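# Lift a crate with both hands and hold it

## Task

Grasp the crate between the two hands, raise the entire crate at least three finger-widths above the table, and keep it motionless in the air, touching nothing besides the hands at the end. If any motor of either hand still shows moving in hand_stopped_by when the scene ends, the task counts as failed.

## Robot and tools

Robot: the upper body of a humanoid on a stand past the table's -x edge, facing roughly +x, with two arms, left_arm (its own left, on the +y side) carrying a left hand and right_arm (on the -y side) carrying a right hand. Each hand has five fingers driven by six motors.

World frame: results report poses in one shared frame. The table top is z = 0 and +z is up; +x runs across the table away from the robot; the table's near edge is at x = 0.18 m. Shoulders sit about 0.28 m above the pelvis (pelvis 0.01 to 0.14 m above the table), 0.06 m toward +x and 0.10 m to each side. A hand point can reach at most 0.62 m from its shoulder. The body may be slightly turned or tilted, and reported positions get less accurate at long reach.

Hand point frame: a point 0.05 m in front of the palm, where index pad and thumb tip meet in a pinch. Its +z runs along the straightened fingers (which extend 0.06 to 0.07 m past it), +y points out of the palm, and +x crosses the palm toward the little finger on the right hand but toward the thumb on the left hand. A wrist bracket on the little-finger side protrudes 0.03 m beyond the point along +y and 0.11 m across the palm; it can collide with things.

The row: every motion command is one row of 28 numbers, each in [-1, 1], always covering both arms even if one stays still. Order: left_arm dx, dy, dz, rx, ry, rz, then left_gripper little, ring, middle, index, thumb_bend, thumb_turn, force_limit, speed; then the same 14 for right_arm and right_gripper. dx..rz are an offset, not a pose: a target relative to that hand point's measured pose at the start of the action, expressed in the hand point's own axes. 1.0 equals 0.6 m of translation or 180 degrees; rx, ry, rz form a single rotation vector. All rows inside one action are relative to the same start pose, not to the preceding row. For the first action of a call, the start is the last pose a result reported.

Hand numbers are absolute targets, not offsets. For the four fingers and thumb_bend, +1 is straight/open and -1 fully curled/closed. thumb_turn +1 puts the thumb beside the palm, -1 in front of it facing the fingers. A pinch is roughly index -0.22, thumb_bend -0.75, thumb_turn -0.57. force_limit maps linearly from about 0 N at -1 to 10 N at +1 fingertip force (15 N for the two thumb motors) and only stops closing motors. speed maps from nearly zero at -1 to full at +1 (full travel in 0.6 s). There is no 'no change' value: to keep a hand as is, repeat its last eight numbers, or before any were sent, its hand_measured six values plus hand_force_limit and hand_speed. With the thumb turned fully in front, the whole hand can wrap objects 0.035 to 0.08 m wide, lying across the palm on the wrist side of the point; turn the thumb before reaching the object. For a gentle grip close at speed -0.9 or lower.

Tools:
- execute_actions(actions): a list of actions; each action is a table of up to 15 rows, one per 1/30 s step, the last row held to fill 15 steps (0.5 s). An empty list just returns state and images. Each step the commanded pose is clipped to within 70 mm and 16 degrees of the measured pose, so large offsets need several actions.
- move(target, speed, blocking): target is one 28-number row, offsets from the pose in the latest result showing one. speed is path top speed in m/s, 0.002 to 0.5 (default 0.25), turning up to twice that in rad/s. Both arms travel straight paths that finish together, 0.5 to 10 s; paths do not avoid obstacles or the other arm. Hand numbers are sent at the start. blocking=false returns after 0.5 s while motion continues; then call wait or stop before issuing other motion.
- wait(seconds): 0 to 10, arms hold last command; returns early if a running move ends.
- stop(): brakes a running move; needs room to brake.
- zoom_image(camera, region): camera is cam_head, cam_high, cam_left_wrist or cam_right_wrist; region [x0, y0, x1, y1] pixels, top-left origin, at most 504 by 504. Images are 672x504.
- show_instructions(): shows the scene's reference images.
- finished_scene(scene): ends the current scene, given its number; irreversible.

Results: the state line gives each hand point's end_effector_position (m) and end_effector_quat_wxyz in the world frame; 'Hand target' lines show where each arm is being driven. hand_measured, hand_stopped_by and hand_load_n each list six values in motor order. hand_stopped_by words: moving, target, force, stalled, fault (motor dead). hand_load_n is fingertip load, positive when pushing the finger open; a dropped object shows as loads near zero. A move adds a 'move:' line such as done, off_target, moving, held or fault, plus limits (paced = clipped pose; held = steps blocked, after which the arm may lurch fast). 'pose unreachable' means the clearance check altered that arm's command. HELD in step readings marks a held-back step. Joint torques are noisy and offset. MOTOR HOT warns from 90 °C; at 120 °C that arm drops.

Avoid: knocking anything off the table; arms striking or pressing hard on each other (any part, fingers included); contact torque reaching a joint's limit (23.5 N m, wrist pitch and yaw only 4.7 N m, held weight included), which freezes that arm for 10 s; fast or deep-past-contact moves that slam; letting the crate slip or fall. Before finishing, make sure every hand motor reads target, force or stalled, not moving.

Each tool is called after ">>>" as name(argument=value, ...), one argument or row to a line, values as JSON.

Reference images:

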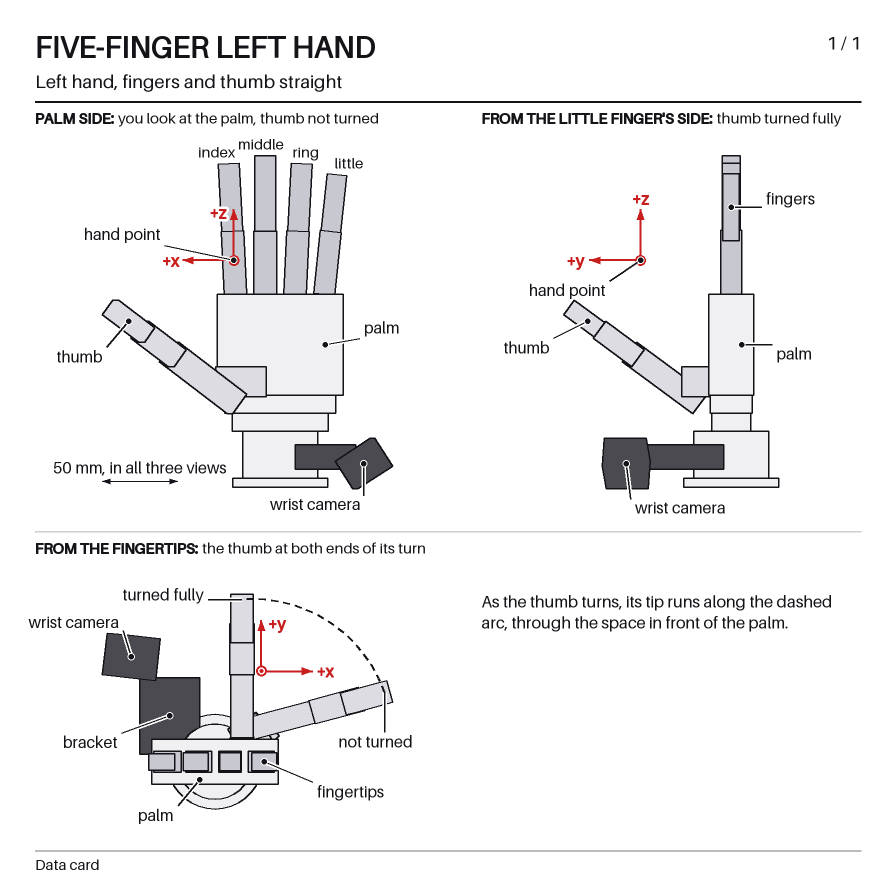

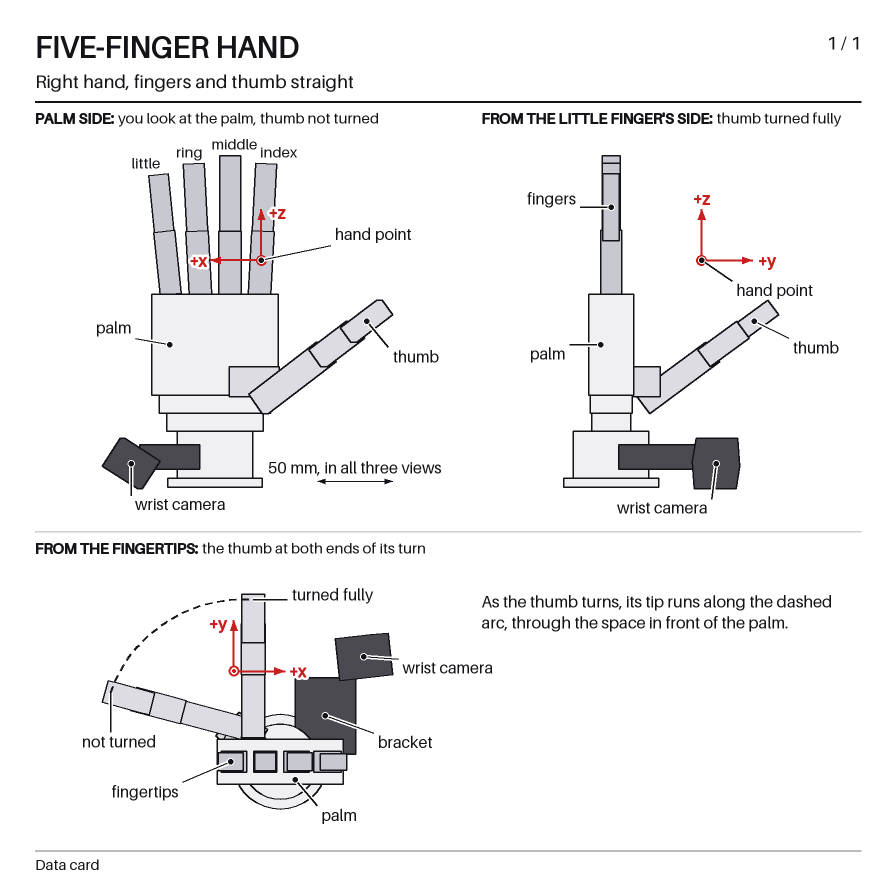

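## Session

I'll start by looking at the scene.

>>> execute_actions(
  actions=[],
)

Scene clock: 0.00 s.
left_arm: end_effector_position=(+0.1337, +0.1666, +0.4841) hand_measured=(+1.000, +1.000, +1.000, +1.000, +1.000, +1.000) hand_load_n=(+0.0, +0.0, +0.0, +0.0, +0.0, +0.0) hand_stopped_by=(target, target, target, target, target, target) hand_force_limit=0.00 hand_speed=-0.80 end_effector_quat_wxyz=(+0.018, +0.139, -0.063, +0.988) | right_arm: end_effector_position=(+0.1887, -0.0858, +0.5005) hand_measured=(+1.000, +1.000, +1.000, +1.000, +1.000, +1.000) hand_load_n=(+0.0, +0.0, +0.0, +0.0, +0.0, +0.0) hand_stopped_by=(target, target, target, target, target, target) hand_force_limit=0.00 hand_speed=-0.80 end_effector_quat_wxyz=(+0.981, -0.179, +0.050, +0.061)
Joint positions: left_arm=[ 0.074  0.432  0.088 -0.459 -0.66  -1.128 -0.329] | right_arm=[-0.115 -0.531 -0.286 -0.456  0.4   -1.025  0.189]
Joint velocities: left_arm=[-0.011  0.002  0.    -0.003  0.003  0.     0.   ] | right_arm=[ 0.    -0.025 -0.006 -0.009 -0.003  0.     0.   ]
Joint torques (N m, as the arm reports them, + toward a larger angle): no reading
Hand target (left_arm): +0.134, +0.167, +0.484; +0.018, +0.139, -0.063, +0.988
Hand target (right_arm): +0.189, -0.086, +0.500; +0.981, -0.179, +0.050, +0.061

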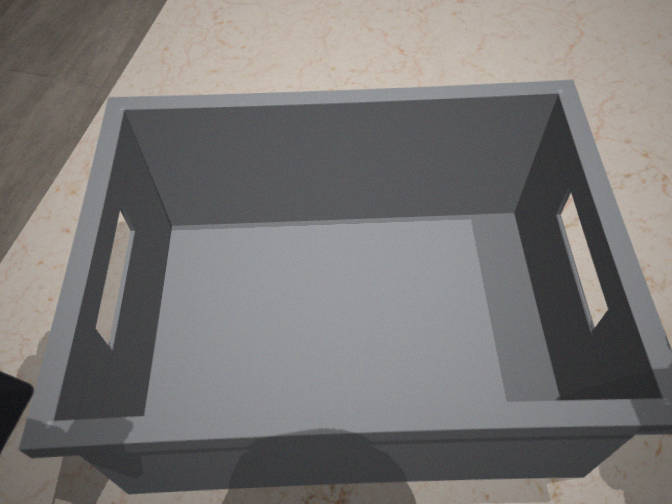

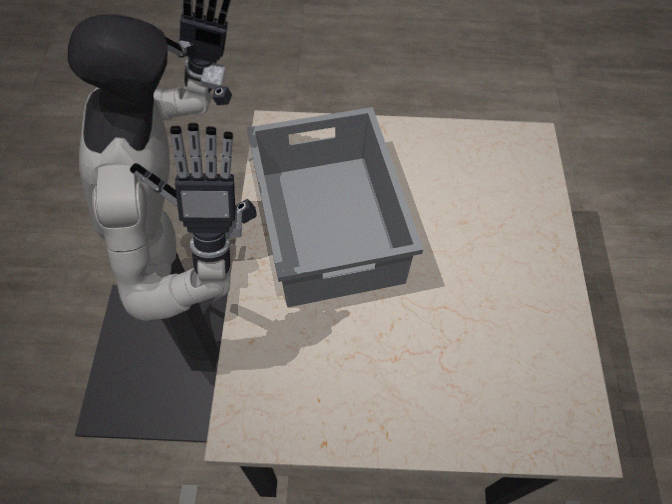

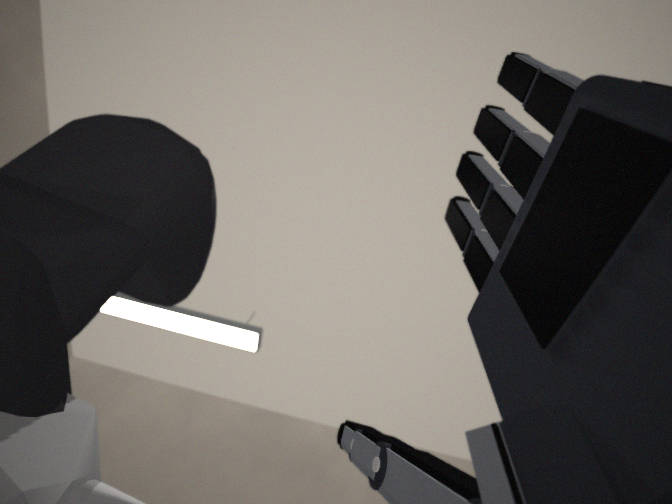

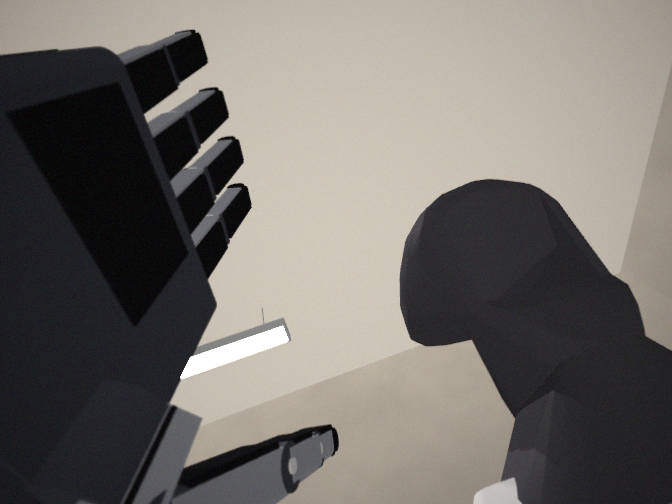

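>>> zoom_image(
  camera="cam_high",
  region=[220, 80, 460, 320],
)

>>> zoom_image(
  camera="cam_head",
  region=[0, 60, 336, 500],
)

>>> zoom_image(
  camera="cam_head",
  region=[336, 60, 672, 500],
)

Region (220, 80, 460, 320) of cam_high's 672x504 image, scaled by 2.100, with more detail than that image has.

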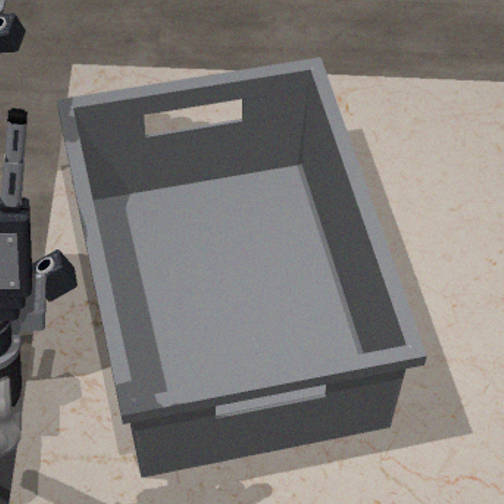

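Region (0, 60, 336, 500) of cam_head's 672x504 image, scaled by 1.145, with more detail than that image has; it fills the left 385 columns of this view, and the rest is white.

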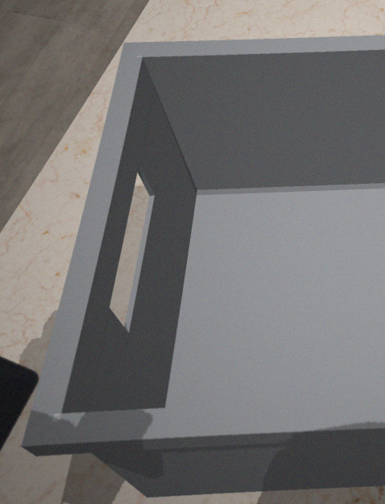

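Region (336, 60, 672, 500) of cam_head's 672x504 image, scaled by 1.145, with more detail than that image has; it fills the left 385 columns of this view, and the rest is white.

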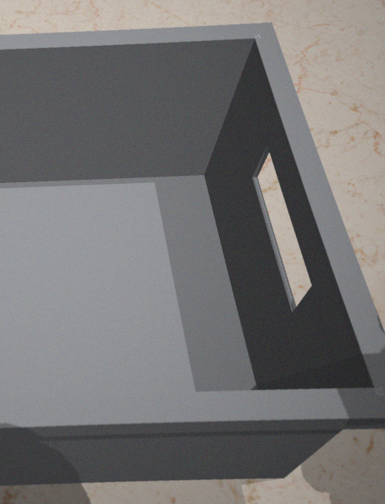

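>>> zoom_image(
  camera="cam_high",
  region=[265, 230, 435, 320],
)

>>> zoom_image(
  camera="cam_high",
  region=[240, 95, 400, 185],
)

Region (265, 230, 435, 320) of cam_high's 672x504 image, scaled by 2.965, with more detail than that image has; it fills the top 267 rows of this view, and the rest is white.

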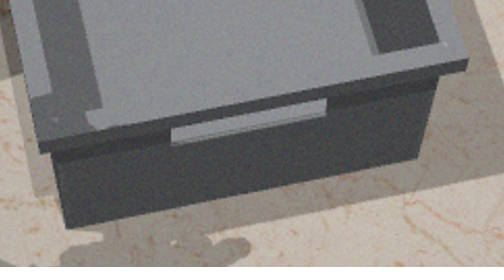

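Region (240, 95, 400, 185) of cam_high's 672x504 image, scaled by 3.150, with more detail than that image has; it fills the top 284 rows of this view, and the rest is white.

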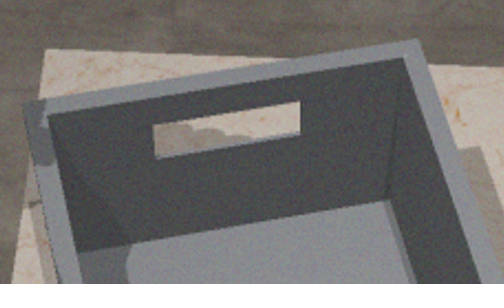

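>>> move(
  target=[-0.351,-0.2532,-0.2515,0.1279,-0.5763,0.0044, 1,1,-0.22,-0.22,1,1,0,0, 0.443,-0.0417,-0.3173,0.016,0.6103,0.1388, 1,1,-0.22,-0.22,1,1,0,0],
  speed=0.35,
)

Scene clock: 55.73 s.
left_arm: end_effector_position=(+0.3038, +0.3387, +0.3052) hand_measured=(+1.000, +1.000, -0.220, -0.220, +1.000, +1.000) hand_load_n=(+0.0, +0.0, +0.0, +0.0, +0.0, +0.0) hand_stopped_by=(target, target, target, target, target, target) hand_force_limit=0.00 hand_speed=0.00 end_effector_quat_wxyz=(-0.051, +0.852, +0.132, +0.504) | right_arm: end_effector_position=(+0.4364, -0.1505, +0.2967) hand_measured=(+1.000, +1.000, -0.220, -0.220, +1.000, +1.000) hand_load_n=(+0.0, +0.0, +0.0, +0.0, +0.0, +0.0) hand_stopped_by=(target, target, target, target, target, target) hand_force_limit=0.00 hand_speed=0.00 end_effector_quat_wxyz=(+0.491, -0.117, +0.859, +0.081)
Joint positions: left_arm=[ 0.418  1.184  0.762 -0.366 -1.491  0.695  0.152] | right_arm=[-0.001 -1.607 -0.078 -0.179  1.629  0.377 -0.071]
Joint velocities: left_arm=[-0.003 -0.006 -0.015  0.025 -0.009  0.     0.   ] | right_arm=[-0.009  0.     0.002  0.02  -0.003  0.004  0.006]
Joint torques (N m, as the arm reports them, + toward a larger angle): left_arm=[-2.81  5.16  3.   -0.64  0.48 -0.93  0.13] | right_arm=[-2.84 -7.32 -3.29 -0.64  0.4  -1.02  0.18]
Hand target (left_arm): +0.304, +0.339, +0.305; -0.050, +0.853, +0.133, +0.502
Hand target (right_arm): +0.436, -0.151, +0.296; +0.490, -0.117, +0.860, +0.081
Off the commanded pose (left_arm): 0.008 m, 3 deg.
Off the commanded pose (right_arm): 0.005 m, 2 deg.
joint sent to its limit (right arm) — the command would take joint 2 (shoulder roll) past its lower limit, so that joint was sent only as far as its limit.
move: off_target (left_arm, right_arm)
camera_calibration (this result's frames):
cam_left_wrist: T_world_to_cam=[[-0.287137, 0.942802, -0.169339, -0.174892], [-0.13976, 0.133657, 0.981123, -0.304021], [0.947639, 0.305384, 0.0933884, -0.291157], [0, 0, 0, 1]] pos_world=[0.183204, 0.294438, 0.295857]
cam_right_wrist: T_world_to_cam=[[-0.197774, 0.977897, 0.0678488, 0.214687], [-0.0603172, -0.0812252, 0.994869, -0.282749], [0.97839, 0.192667, 0.0750483, -0.286855], [0, 0, 0, 1]] pos_world=[0.306061, -0.17764, 0.28826]

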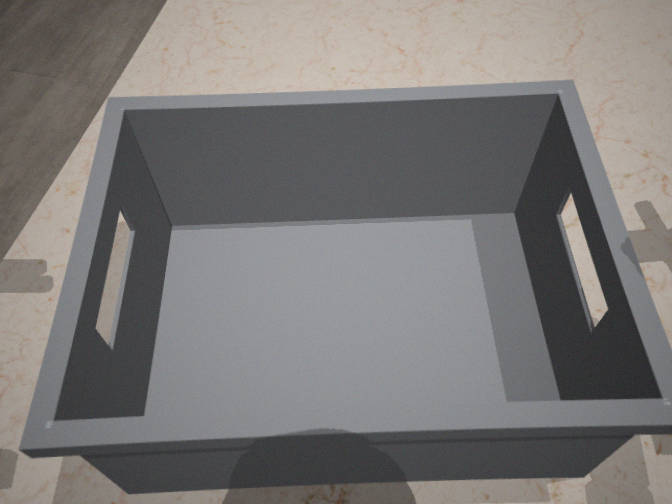

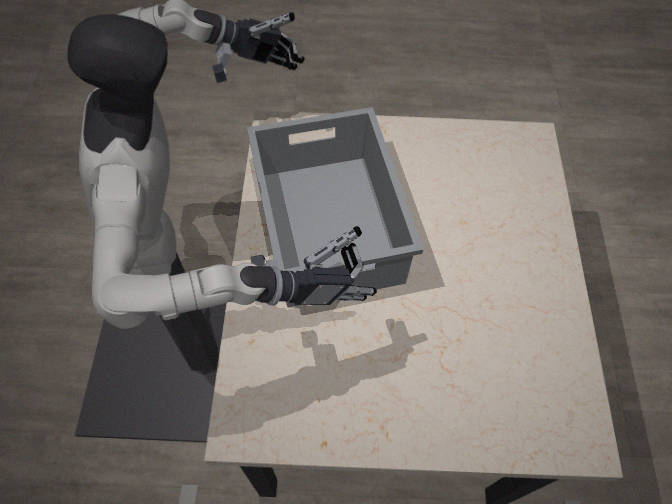

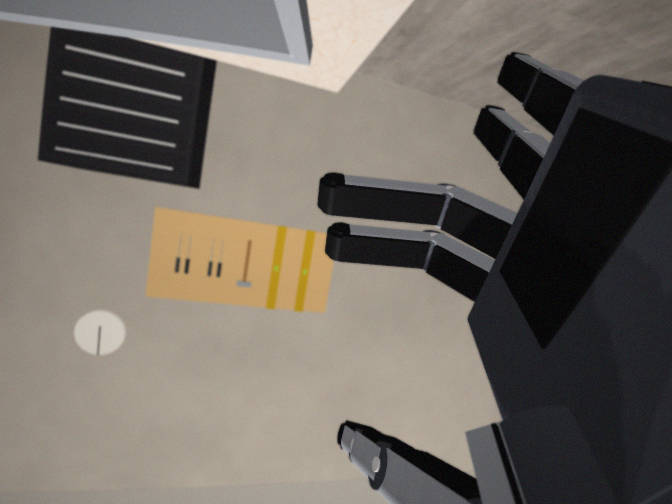

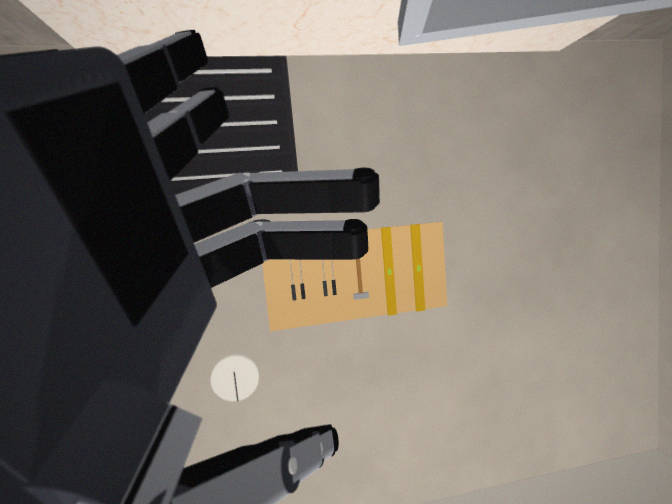

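>>> move(
  target=[-0.122,0.0007,0.0733,0.0092,-0.1713,0.0118, 1,1,-0.22,-0.22,1,1,0,0, 0.1032,-0.0063,0.0763,0.0078,0.1651,-0.0033, 1,1,-0.22,-0.22,1,1,0,0],
  speed=0.2,
)

Scene clock: 65.60 s.
left_arm: end_effector_position=(+0.3091, +0.3379, +0.2211) hand_measured=(+1.000, +1.000, -0.220, -0.220, +1.000, +1.000) hand_load_n=(+0.0, +0.0, +0.0, +0.0, +0.0, +0.0) hand_stopped_by=(target, target, target, target, target, target) hand_force_limit=0.00 hand_speed=0.00 end_effector_quat_wxyz=(-0.039, +0.955, +0.141, +0.260) | right_arm: end_effector_position=(+0.4467, -0.1545, +0.2232) hand_measured=(+1.000, +1.000, -0.220, -0.220, +1.000, +1.000) hand_load_n=(+0.0, +0.0, +0.0, +0.0, +0.0, +0.0) hand_stopped_by=(target, target, target, target, target, target) hand_force_limit=0.00 hand_speed=0.00 end_effector_quat_wxyz=(+0.259, -0.124, +0.957, +0.035)
Joint positions: left_arm=[-0.248  1.598 -0.055  0.058 -1.811  0.985  0.242] | right_arm=[-1.024 -1.325  0.539  0.305  1.406  1.218 -0.018]
Joint velocities: left_arm=[ 0.     0.015 -0.031  0.005 -0.005  0.    -0.005] | right_arm=[ 0.005  0.012 -0.014 -0.008 -0.003  0.     0.   ]
Joint torques (N m, as the arm reports them, + toward a larger angle): left_arm=[-4.88  6.44  2.93 -0.07  0.92 -0.48 -0.11] | right_arm=[-5.   -6.12 -2.44 -1.32  0.1  -0.59  0.16]
Hand target (left_arm): +0.309, +0.338, +0.220; -0.040, +0.955, +0.140, +0.259
Hand target (right_arm): +0.447, -0.155, +0.223; +0.258, -0.125, +0.957, +0.033
Off the commanded pose (left_arm): 0.003 m, 1 deg.
Off the commanded pose (right_arm): 0.006 m, 1 deg.
move: off_target (right_arm)
camera_calibration (this result's frames):
cam_left_wrist: T_world_to_cam=[[-0.358997, 0.928183, -0.0979696, -0.175373], [0.362045, 0.235235, 0.901991, -0.392633], [0.860258, 0.288343, -0.420493, -0.141714], [0, 0, 0, 1]] pos_world=[0.201103, 0.296001, 0.27738]
cam_right_wrist: T_world_to_cam=[[-0.163193, 0.986593, -0.001119, 0.226879], [0.414859, 0.0696512, 0.907216, -0.378721], [0.895131, 0.147587, -0.420664, -0.149796], [0, 0, 0, 1]] pos_world=[0.328228, -0.175351, 0.280822]

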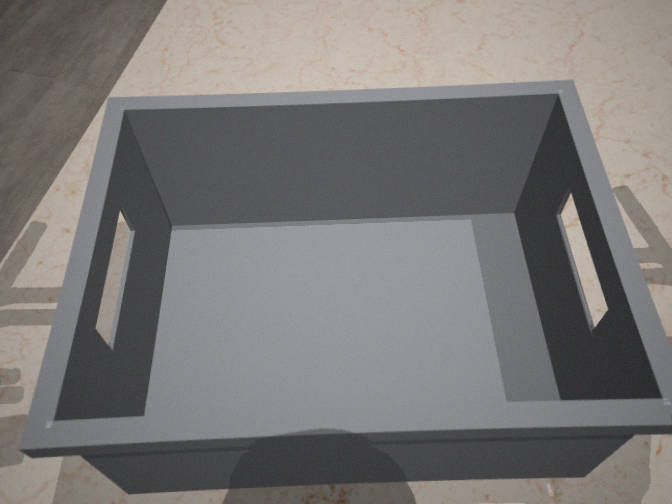

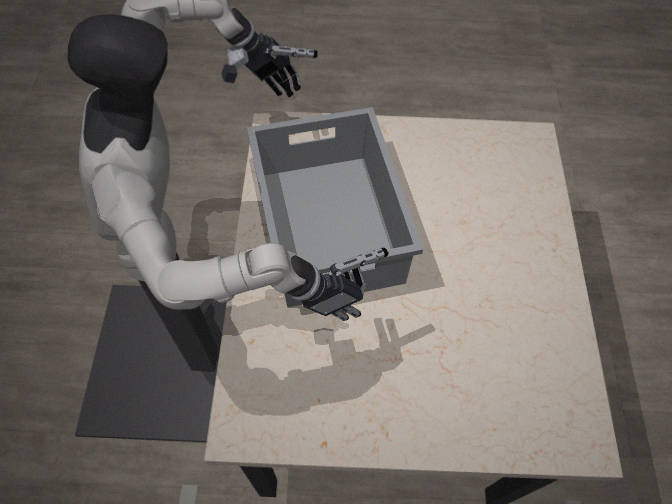

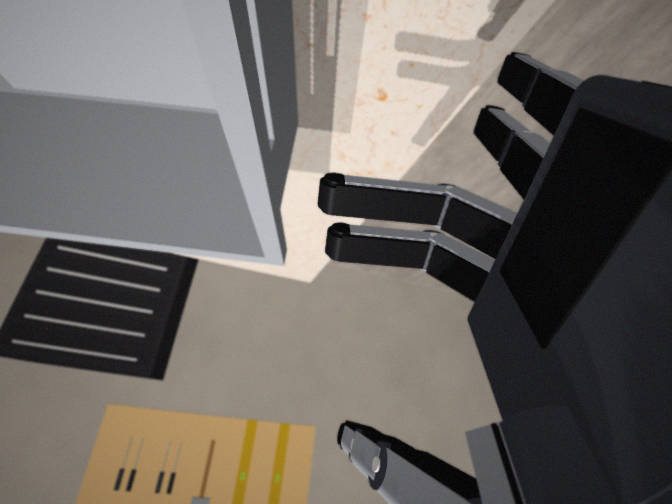

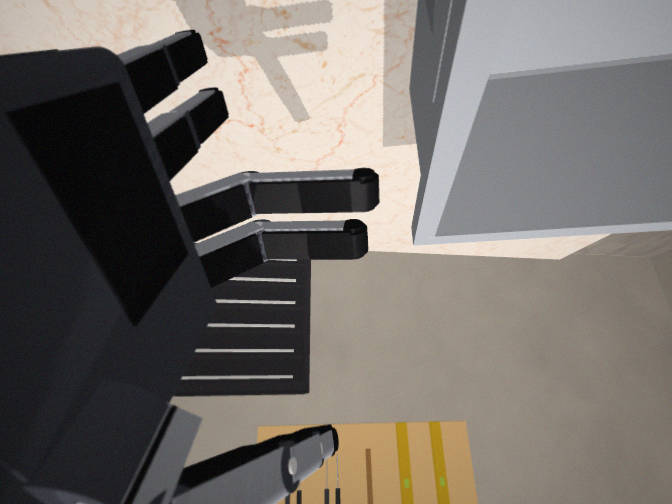

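>>> zoom_image(
  camera="cam_right_wrist",
  region=[340, 0, 672, 300],
)

>>> zoom_image(
  camera="cam_left_wrist",
  region=[0, 0, 400, 300],
)

>>> zoom_image(
  camera="cam_high",
  region=[220, 180, 460, 360],
)

Region (340, 0, 672, 300) of cam_right_wrist's 672x504 image, scaled by 1.518, with more detail than that image has; it fills the top 455 rows of this view, and the rest is white.

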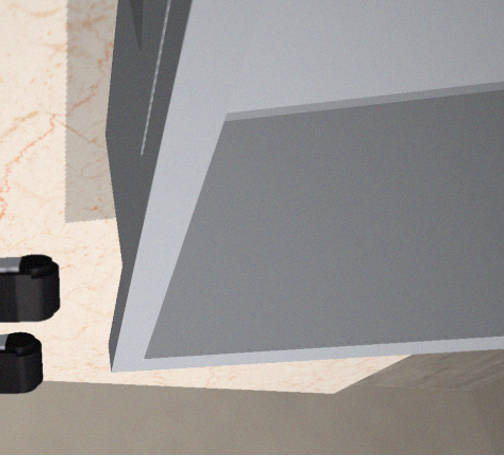

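Region (0, 0, 400, 300) of cam_left_wrist's 672x504 image, scaled by 1.260, with more detail than that image has; it fills the top 378 rows of this view, and the rest is white.

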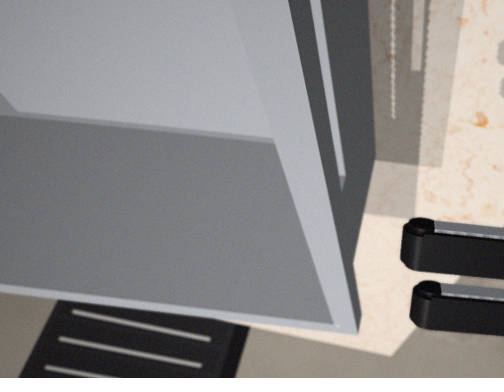

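Region (220, 180, 460, 360) of cam_high's 672x504 image, scaled by 2.100, with more detail than that image has; it fills the top 378 rows of this view, and the rest is white.

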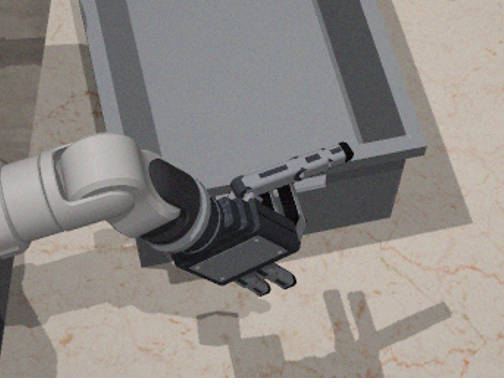

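>>> zoom_image(
  camera="cam_right_wrist",
  region=[380, 0, 560, 260],
)

>>> zoom_image(
  camera="cam_left_wrist",
  region=[160, 0, 340, 280],
)

Region (380, 0, 560, 260) of cam_right_wrist's 672x504 image, scaled by 1.938, with more detail than that image has; it fills the left 349 columns of this view, and the rest is white.

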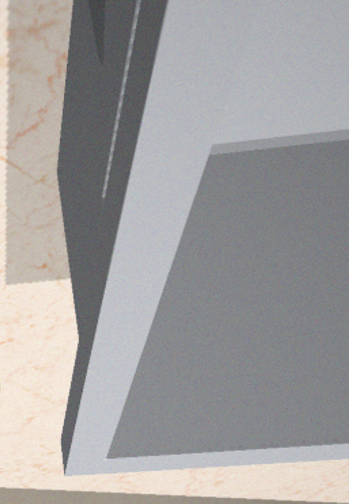

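Region (160, 0, 340, 280) of cam_left_wrist's 672x504 image, scaled by 1.800, with more detail than that image has; it fills the left 324 columns of this view, and the rest is white.

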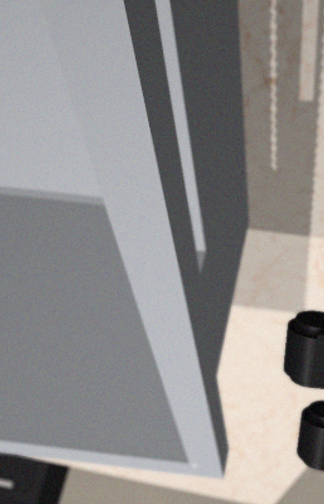

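>>> zoom_image(
  camera="cam_head",
  region=[80, 190, 180, 360],
)

>>> zoom_image(
  camera="cam_head",
  region=[530, 170, 640, 350],
)

Region (80, 190, 180, 360) of cam_head's 672x504 image, scaled by 2.965, with more detail than that image has; it fills the left 296 columns of this view, and the rest is white.

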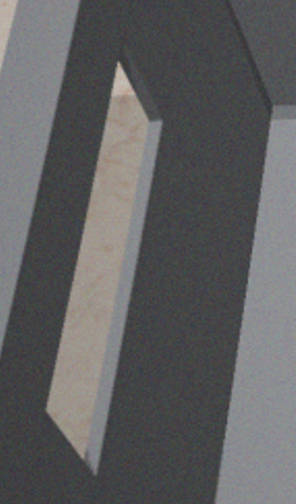

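Region (530, 170, 640, 350) of cam_head's 672x504 image, scaled by 2.800, with more detail than that image has.

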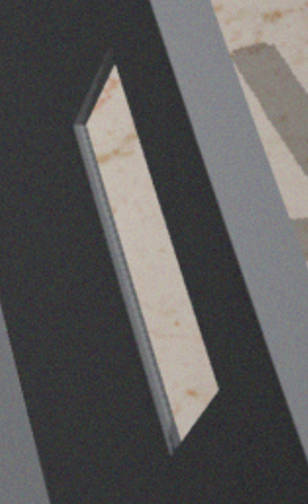

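>>> zoom_image(
  camera="cam_high",
  region=[300, 230, 420, 330],
)

>>> zoom_image(
  camera="cam_high",
  region=[200, 20, 400, 170],
)

Region (300, 230, 420, 330) of cam_high's 672x504 image, scaled by 4.200, with more detail than that image has.

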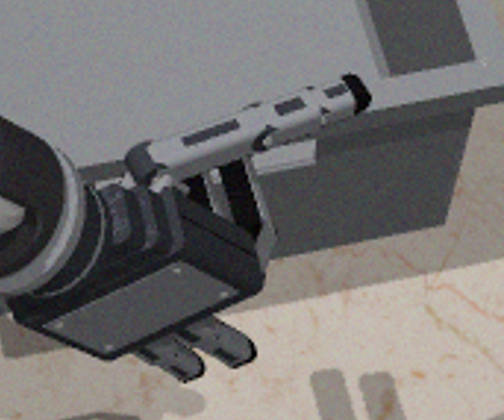

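Region (200, 20, 400, 170) of cam_high's 672x504 image, scaled by 2.520, with more detail than that image has; it fills the top 378 rows of this view, and the rest is white.

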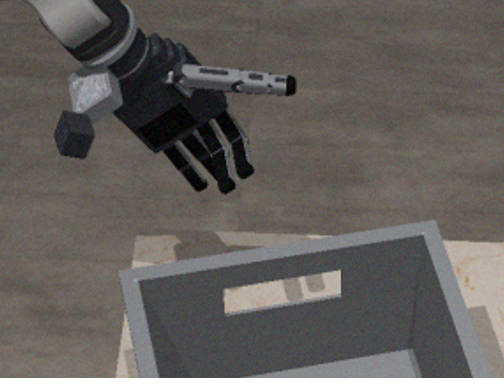

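>>> execute_actions(
  actions=[],
)

Scene clock: 92.47 s.
left_arm: end_effector_position=(+0.3091, +0.3378, +0.2210) hand_measured=(+1.000, +1.000, -0.220, -0.220, +1.000, +1.000) hand_load_n=(+0.0, +0.0, +0.0, +0.0, +0.0, +0.0) hand_stopped_by=(target, target, target, target, target, target) hand_force_limit=0.00 hand_speed=0.00 end_effector_quat_wxyz=(-0.039, +0.955, +0.141, +0.260) | right_arm: end_effector_position=(+0.4467, -0.1545, +0.2232) hand_measured=(+1.000, +1.000, -0.220, -0.220, +1.000, +1.000) hand_load_n=(+0.0, +0.0, +0.0, +0.0, +0.0, +0.0) hand_stopped_by=(target, target, target, target, target, target) hand_force_limit=0.00 hand_speed=0.00 end_effector_quat_wxyz=(+0.259, -0.124, +0.957, +0.035)
Joint positions: left_arm=[-0.249  1.598 -0.056  0.058 -1.811  0.985  0.242] | right_arm=[-1.024 -1.325  0.539  0.305  1.406  1.218 -0.018]
Joint velocities: left_arm=[-0.009  0.011  0.011 -0.006  0.017  0.     0.   ] | right_arm=[ 0.017 -0.006  0.003  0.005  0.003  0.     0.   ]
Joint torques (N m, as the arm reports them, + toward a larger angle): left_arm=[-4.82  6.45  2.83 -0.03  0.92 -0.49 -0.09] | right_arm=[-4.54 -6.29 -2.32 -1.1   0.09 -0.62  0.2 ]
Hand target (left_arm): +0.309, +0.338, +0.220; -0.040, +0.955, +0.140, +0.259
Hand target (right_arm): +0.447, -0.155, +0.223; +0.258, -0.125, +0.957, +0.033
Off the commanded pose (left_arm): 0.003 m, 1 deg.
Off the commanded pose (right_arm): 0.006 m, 1 deg.
camera_calibration (this result's frames):
cam_left_wrist: T_world_to_cam=[[-0.358948, 0.928183, -0.0981413, -0.175334], [0.362374, 0.235489, 0.901793, -0.392646], [0.86014, 0.288133, -0.420878, -0.141521], [0, 0, 0, 1]] pos_world=[0.201077, 0.295983, 0.277315]
cam_right_wrist: T_world_to_cam=[[-0.16323, 0.986587, -0.00117949, 0.226906], [0.414929, 0.0697342, 0.907178, -0.378715], [0.895092, 0.147589, -0.420746, -0.149764], [0, 0, 0, 1]] pos_world=[0.32823, -0.17535, 0.280817]

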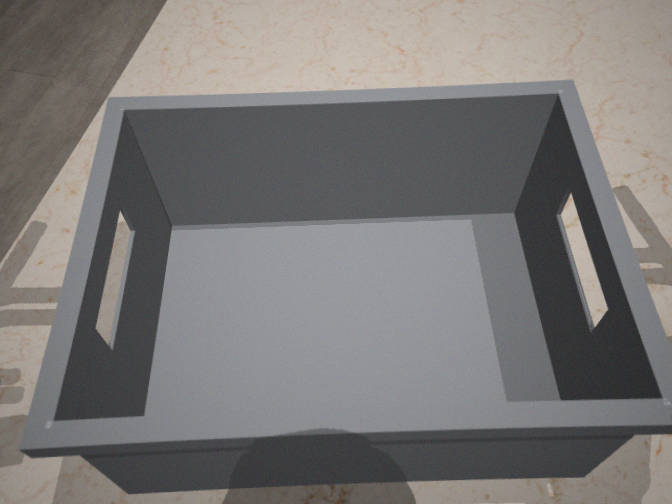

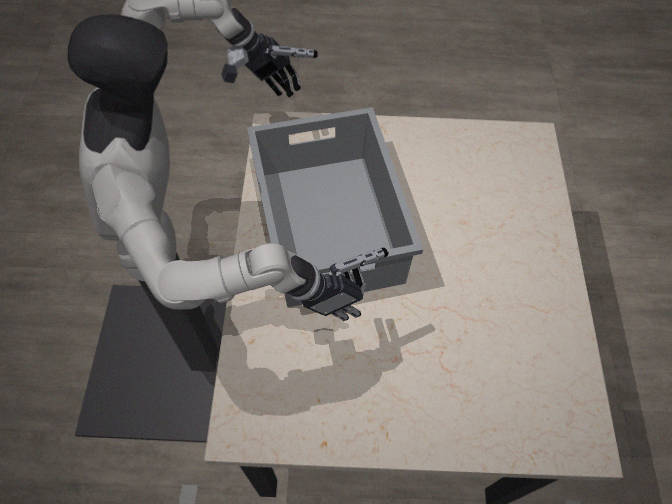

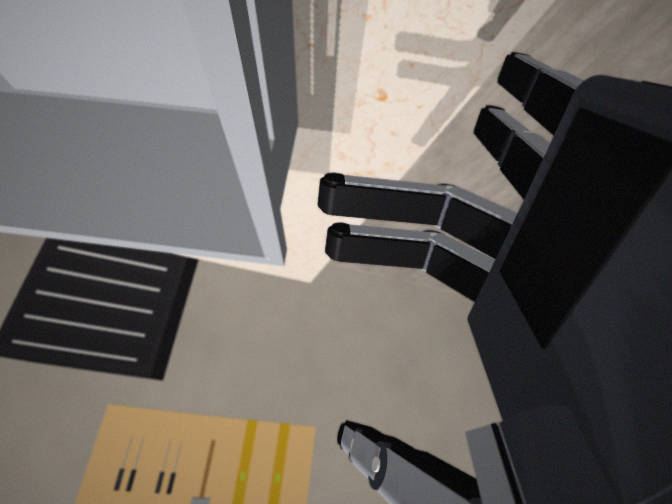

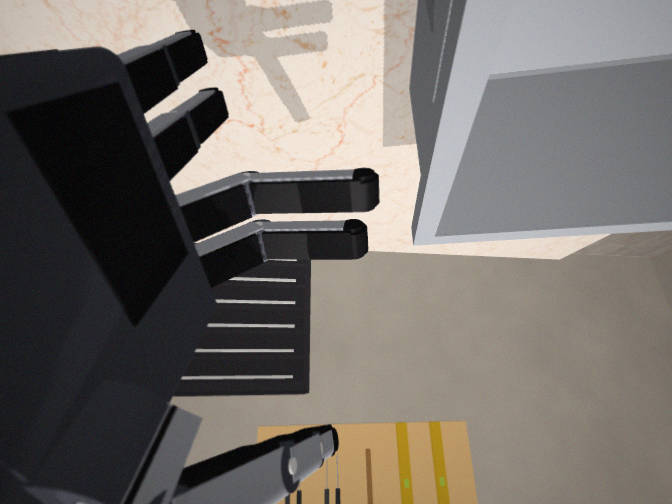

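>>> move(
  target=[-0.0457,0.0179,0.1649,-0.003,0,0.005, 1,1,1,-0.22,1,1,0,0.5, 0.0855,0.0096,0.1453,-0.0027,0,-0.0046, 1,1,1,-0.22,1,1,0,0.5],
  speed=0.15,
)

Scene clock: 98.83 s.
left_arm: end_effector_position=(+0.3315, +0.3323, +0.1178) hand_measured=(+1.000, +1.000, +1.000, -0.220, +1.000, +1.000) hand_load_n=(+0.0, +0.0, +0.0, +0.0, +0.0, +0.0) hand_stopped_by=(target, target, target, target, target, target) hand_force_limit=0.00 hand_speed=0.50 end_effector_quat_wxyz=(-0.037, +0.958, +0.125, +0.254) | right_arm: end_effector_position=(+0.4448, -0.1453, +0.1225) hand_measured=(+1.000, +1.000, +1.000, -0.220, +1.000, +1.000) hand_load_n=(+0.0, +0.0, +0.0, +0.0, +0.0, +0.0) hand_stopped_by=(target, target, target, target, target, target) hand_force_limit=0.00 hand_speed=0.50 end_effector_quat_wxyz=(+0.258, -0.135, +0.956, +0.041)
Joint positions: left_arm=[-0.492  1.181 -0.381  0.321 -1.33   0.831  0.094] | right_arm=[-0.826 -1.106  0.662  0.452  1.205  0.846  0.074]
Joint velocities: left_arm=[ 0.006  0.     0.021 -0.005 -0.002  0.     0.   ] | right_arm=[ 0.008  0.015  0.    -0.005  0.008  0.     0.   ]
Joint torques (N m, as the arm reports them, + toward a larger angle): left_arm=[-5.67  6.47  2.46 -0.85  0.95 -0.67 -0.1 ] | right_arm=[-4.86 -6.96 -2.37 -1.49  0.16 -0.82  0.14]
Hand target (left_arm): +0.331, +0.333, +0.118; -0.039, +0.958, +0.124, +0.255
Hand target (right_arm): +0.445, -0.146, +0.123; +0.259, -0.136, +0.955, +0.038
Off the commanded pose (left_arm): 0.008 m, 1 deg.
Off the commanded pose (right_arm): 0.004 m, 1 deg.
move: off_target (left_arm, right_arm)
camera_calibration (this result's frames):
cam_left_wrist: T_world_to_cam=[[-0.330766, 0.939219, -0.091985, -0.186076], [0.380801, 0.222017, 0.897608, -0.307538], [0.863473, 0.26187, -0.431091, -0.193797], [0, 0, 0, 1]] pos_world=[0.222901, 0.293794, 0.175389]
cam_right_wrist: T_world_to_cam=[[-0.187435, 0.982266, 0.00456412, 0.226839], [0.415075, 0.0749912, 0.906691, -0.286475], [0.89027, 0.17184, -0.42177, -0.186026], [0, 0, 0, 1]] pos_world=[0.327039, -0.169366, 0.180249]

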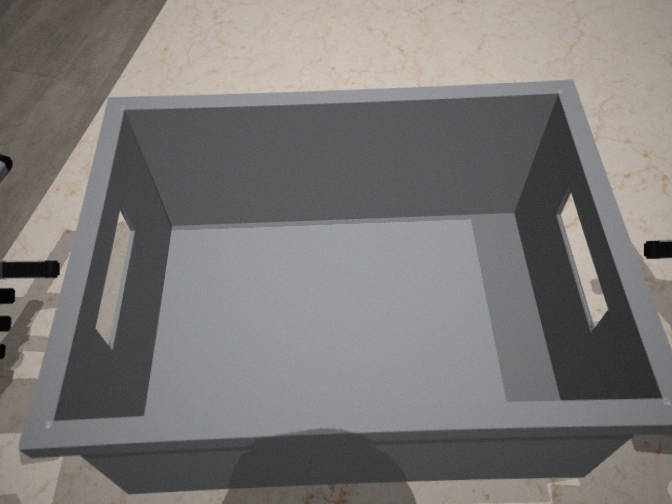

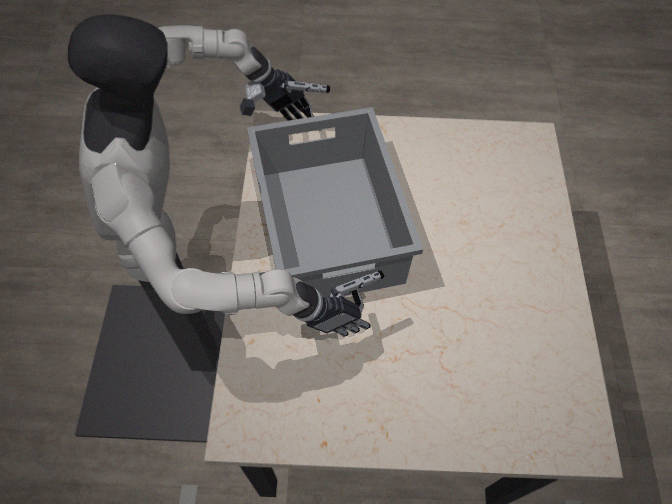

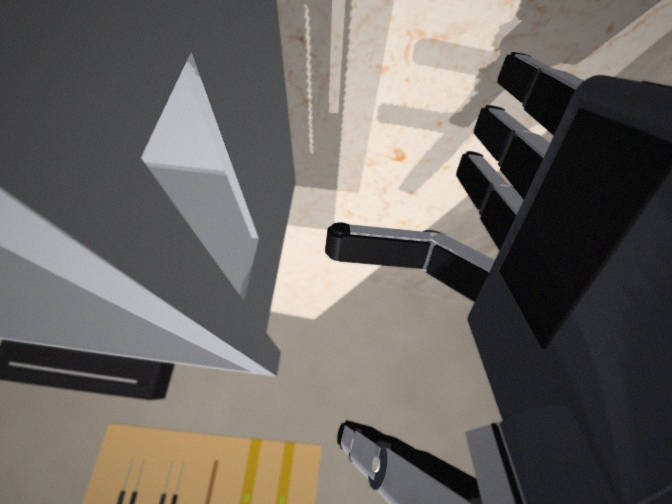

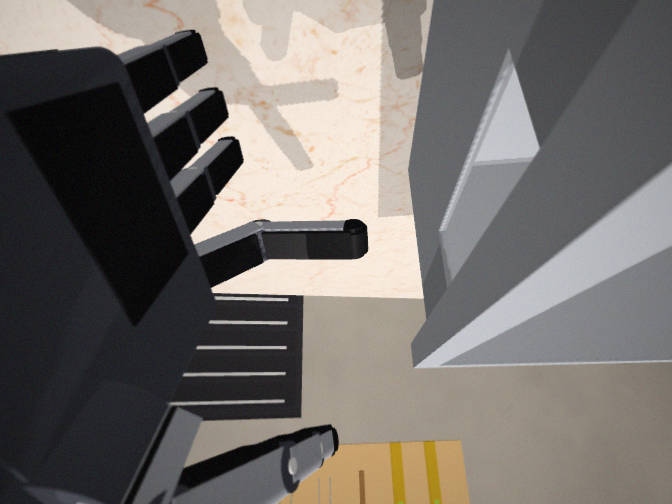

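>>> zoom_image(
  camera="cam_high",
  region=[230, 60, 400, 180],
)

>>> zoom_image(
  camera="cam_high",
  region=[270, 240, 440, 360],
)

>>> zoom_image(
  camera="cam_head",
  region=[0, 180, 200, 380],
)

>>> zoom_image(
  camera="cam_head",
  region=[500, 160, 672, 360],
)

Region (230, 60, 400, 180) of cam_high's 672x504 image, scaled by 2.965, with more detail than that image has; it fills the top 356 rows of this view, and the rest is white.

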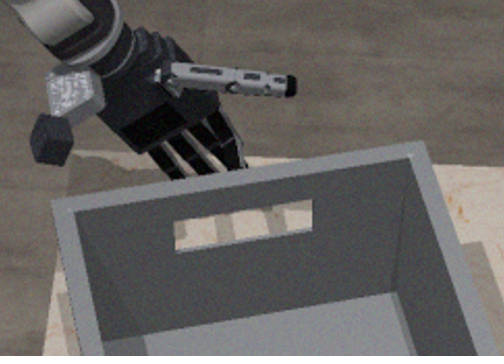

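Region (270, 240, 440, 360) of cam_high's 672x504 image, scaled by 2.965, with more detail than that image has; it fills the top 356 rows of this view, and the rest is white.

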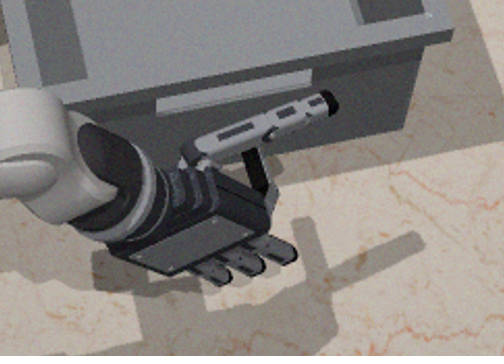

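Region (0, 180, 200, 380) of cam_head's 672x504 image, scaled by 2.520, with more detail than that image has.

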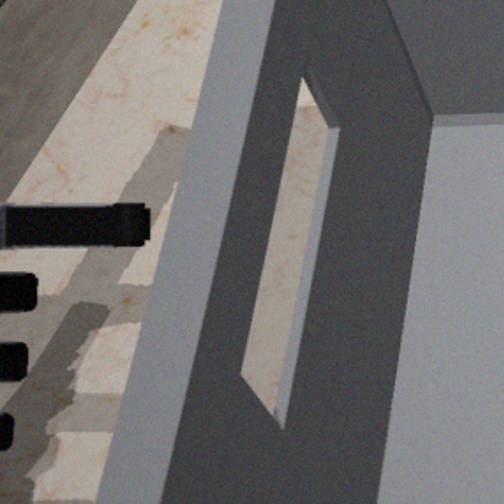

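Region (500, 160, 672, 360) of cam_head's 672x504 image, scaled by 2.520, with more detail than that image has; it fills the left 433 columns of this view, and the rest is white.

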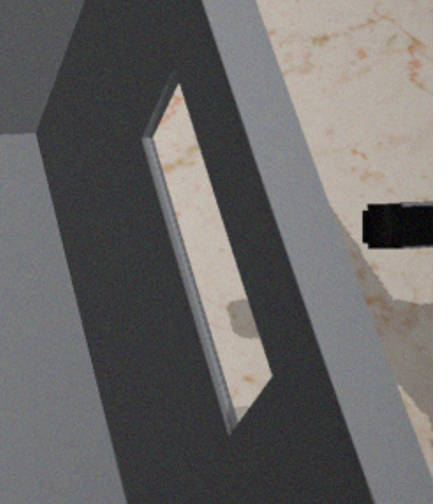

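>>> zoom_image(
  camera="cam_left_wrist",
  region=[100, 20, 400, 320],
)

>>> zoom_image(
  camera="cam_right_wrist",
  region=[300, 20, 600, 320],
)

Region (100, 20, 400, 320) of cam_left_wrist's 672x504 image, scaled by 1.680, with more detail than that image has.

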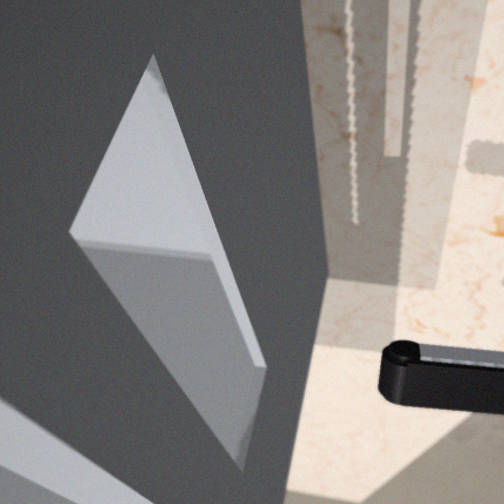

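Region (300, 20, 600, 320) of cam_right_wrist's 672x504 image, scaled by 1.680, with more detail than that image has.

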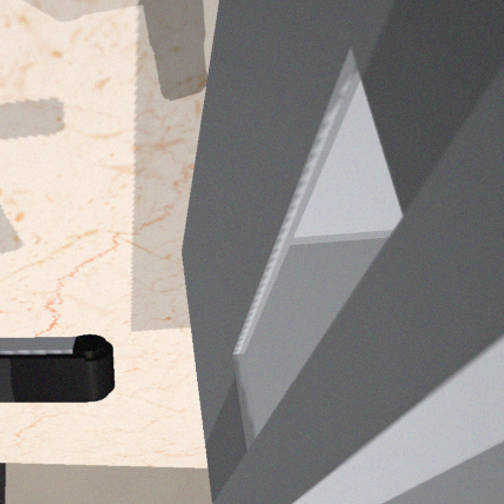

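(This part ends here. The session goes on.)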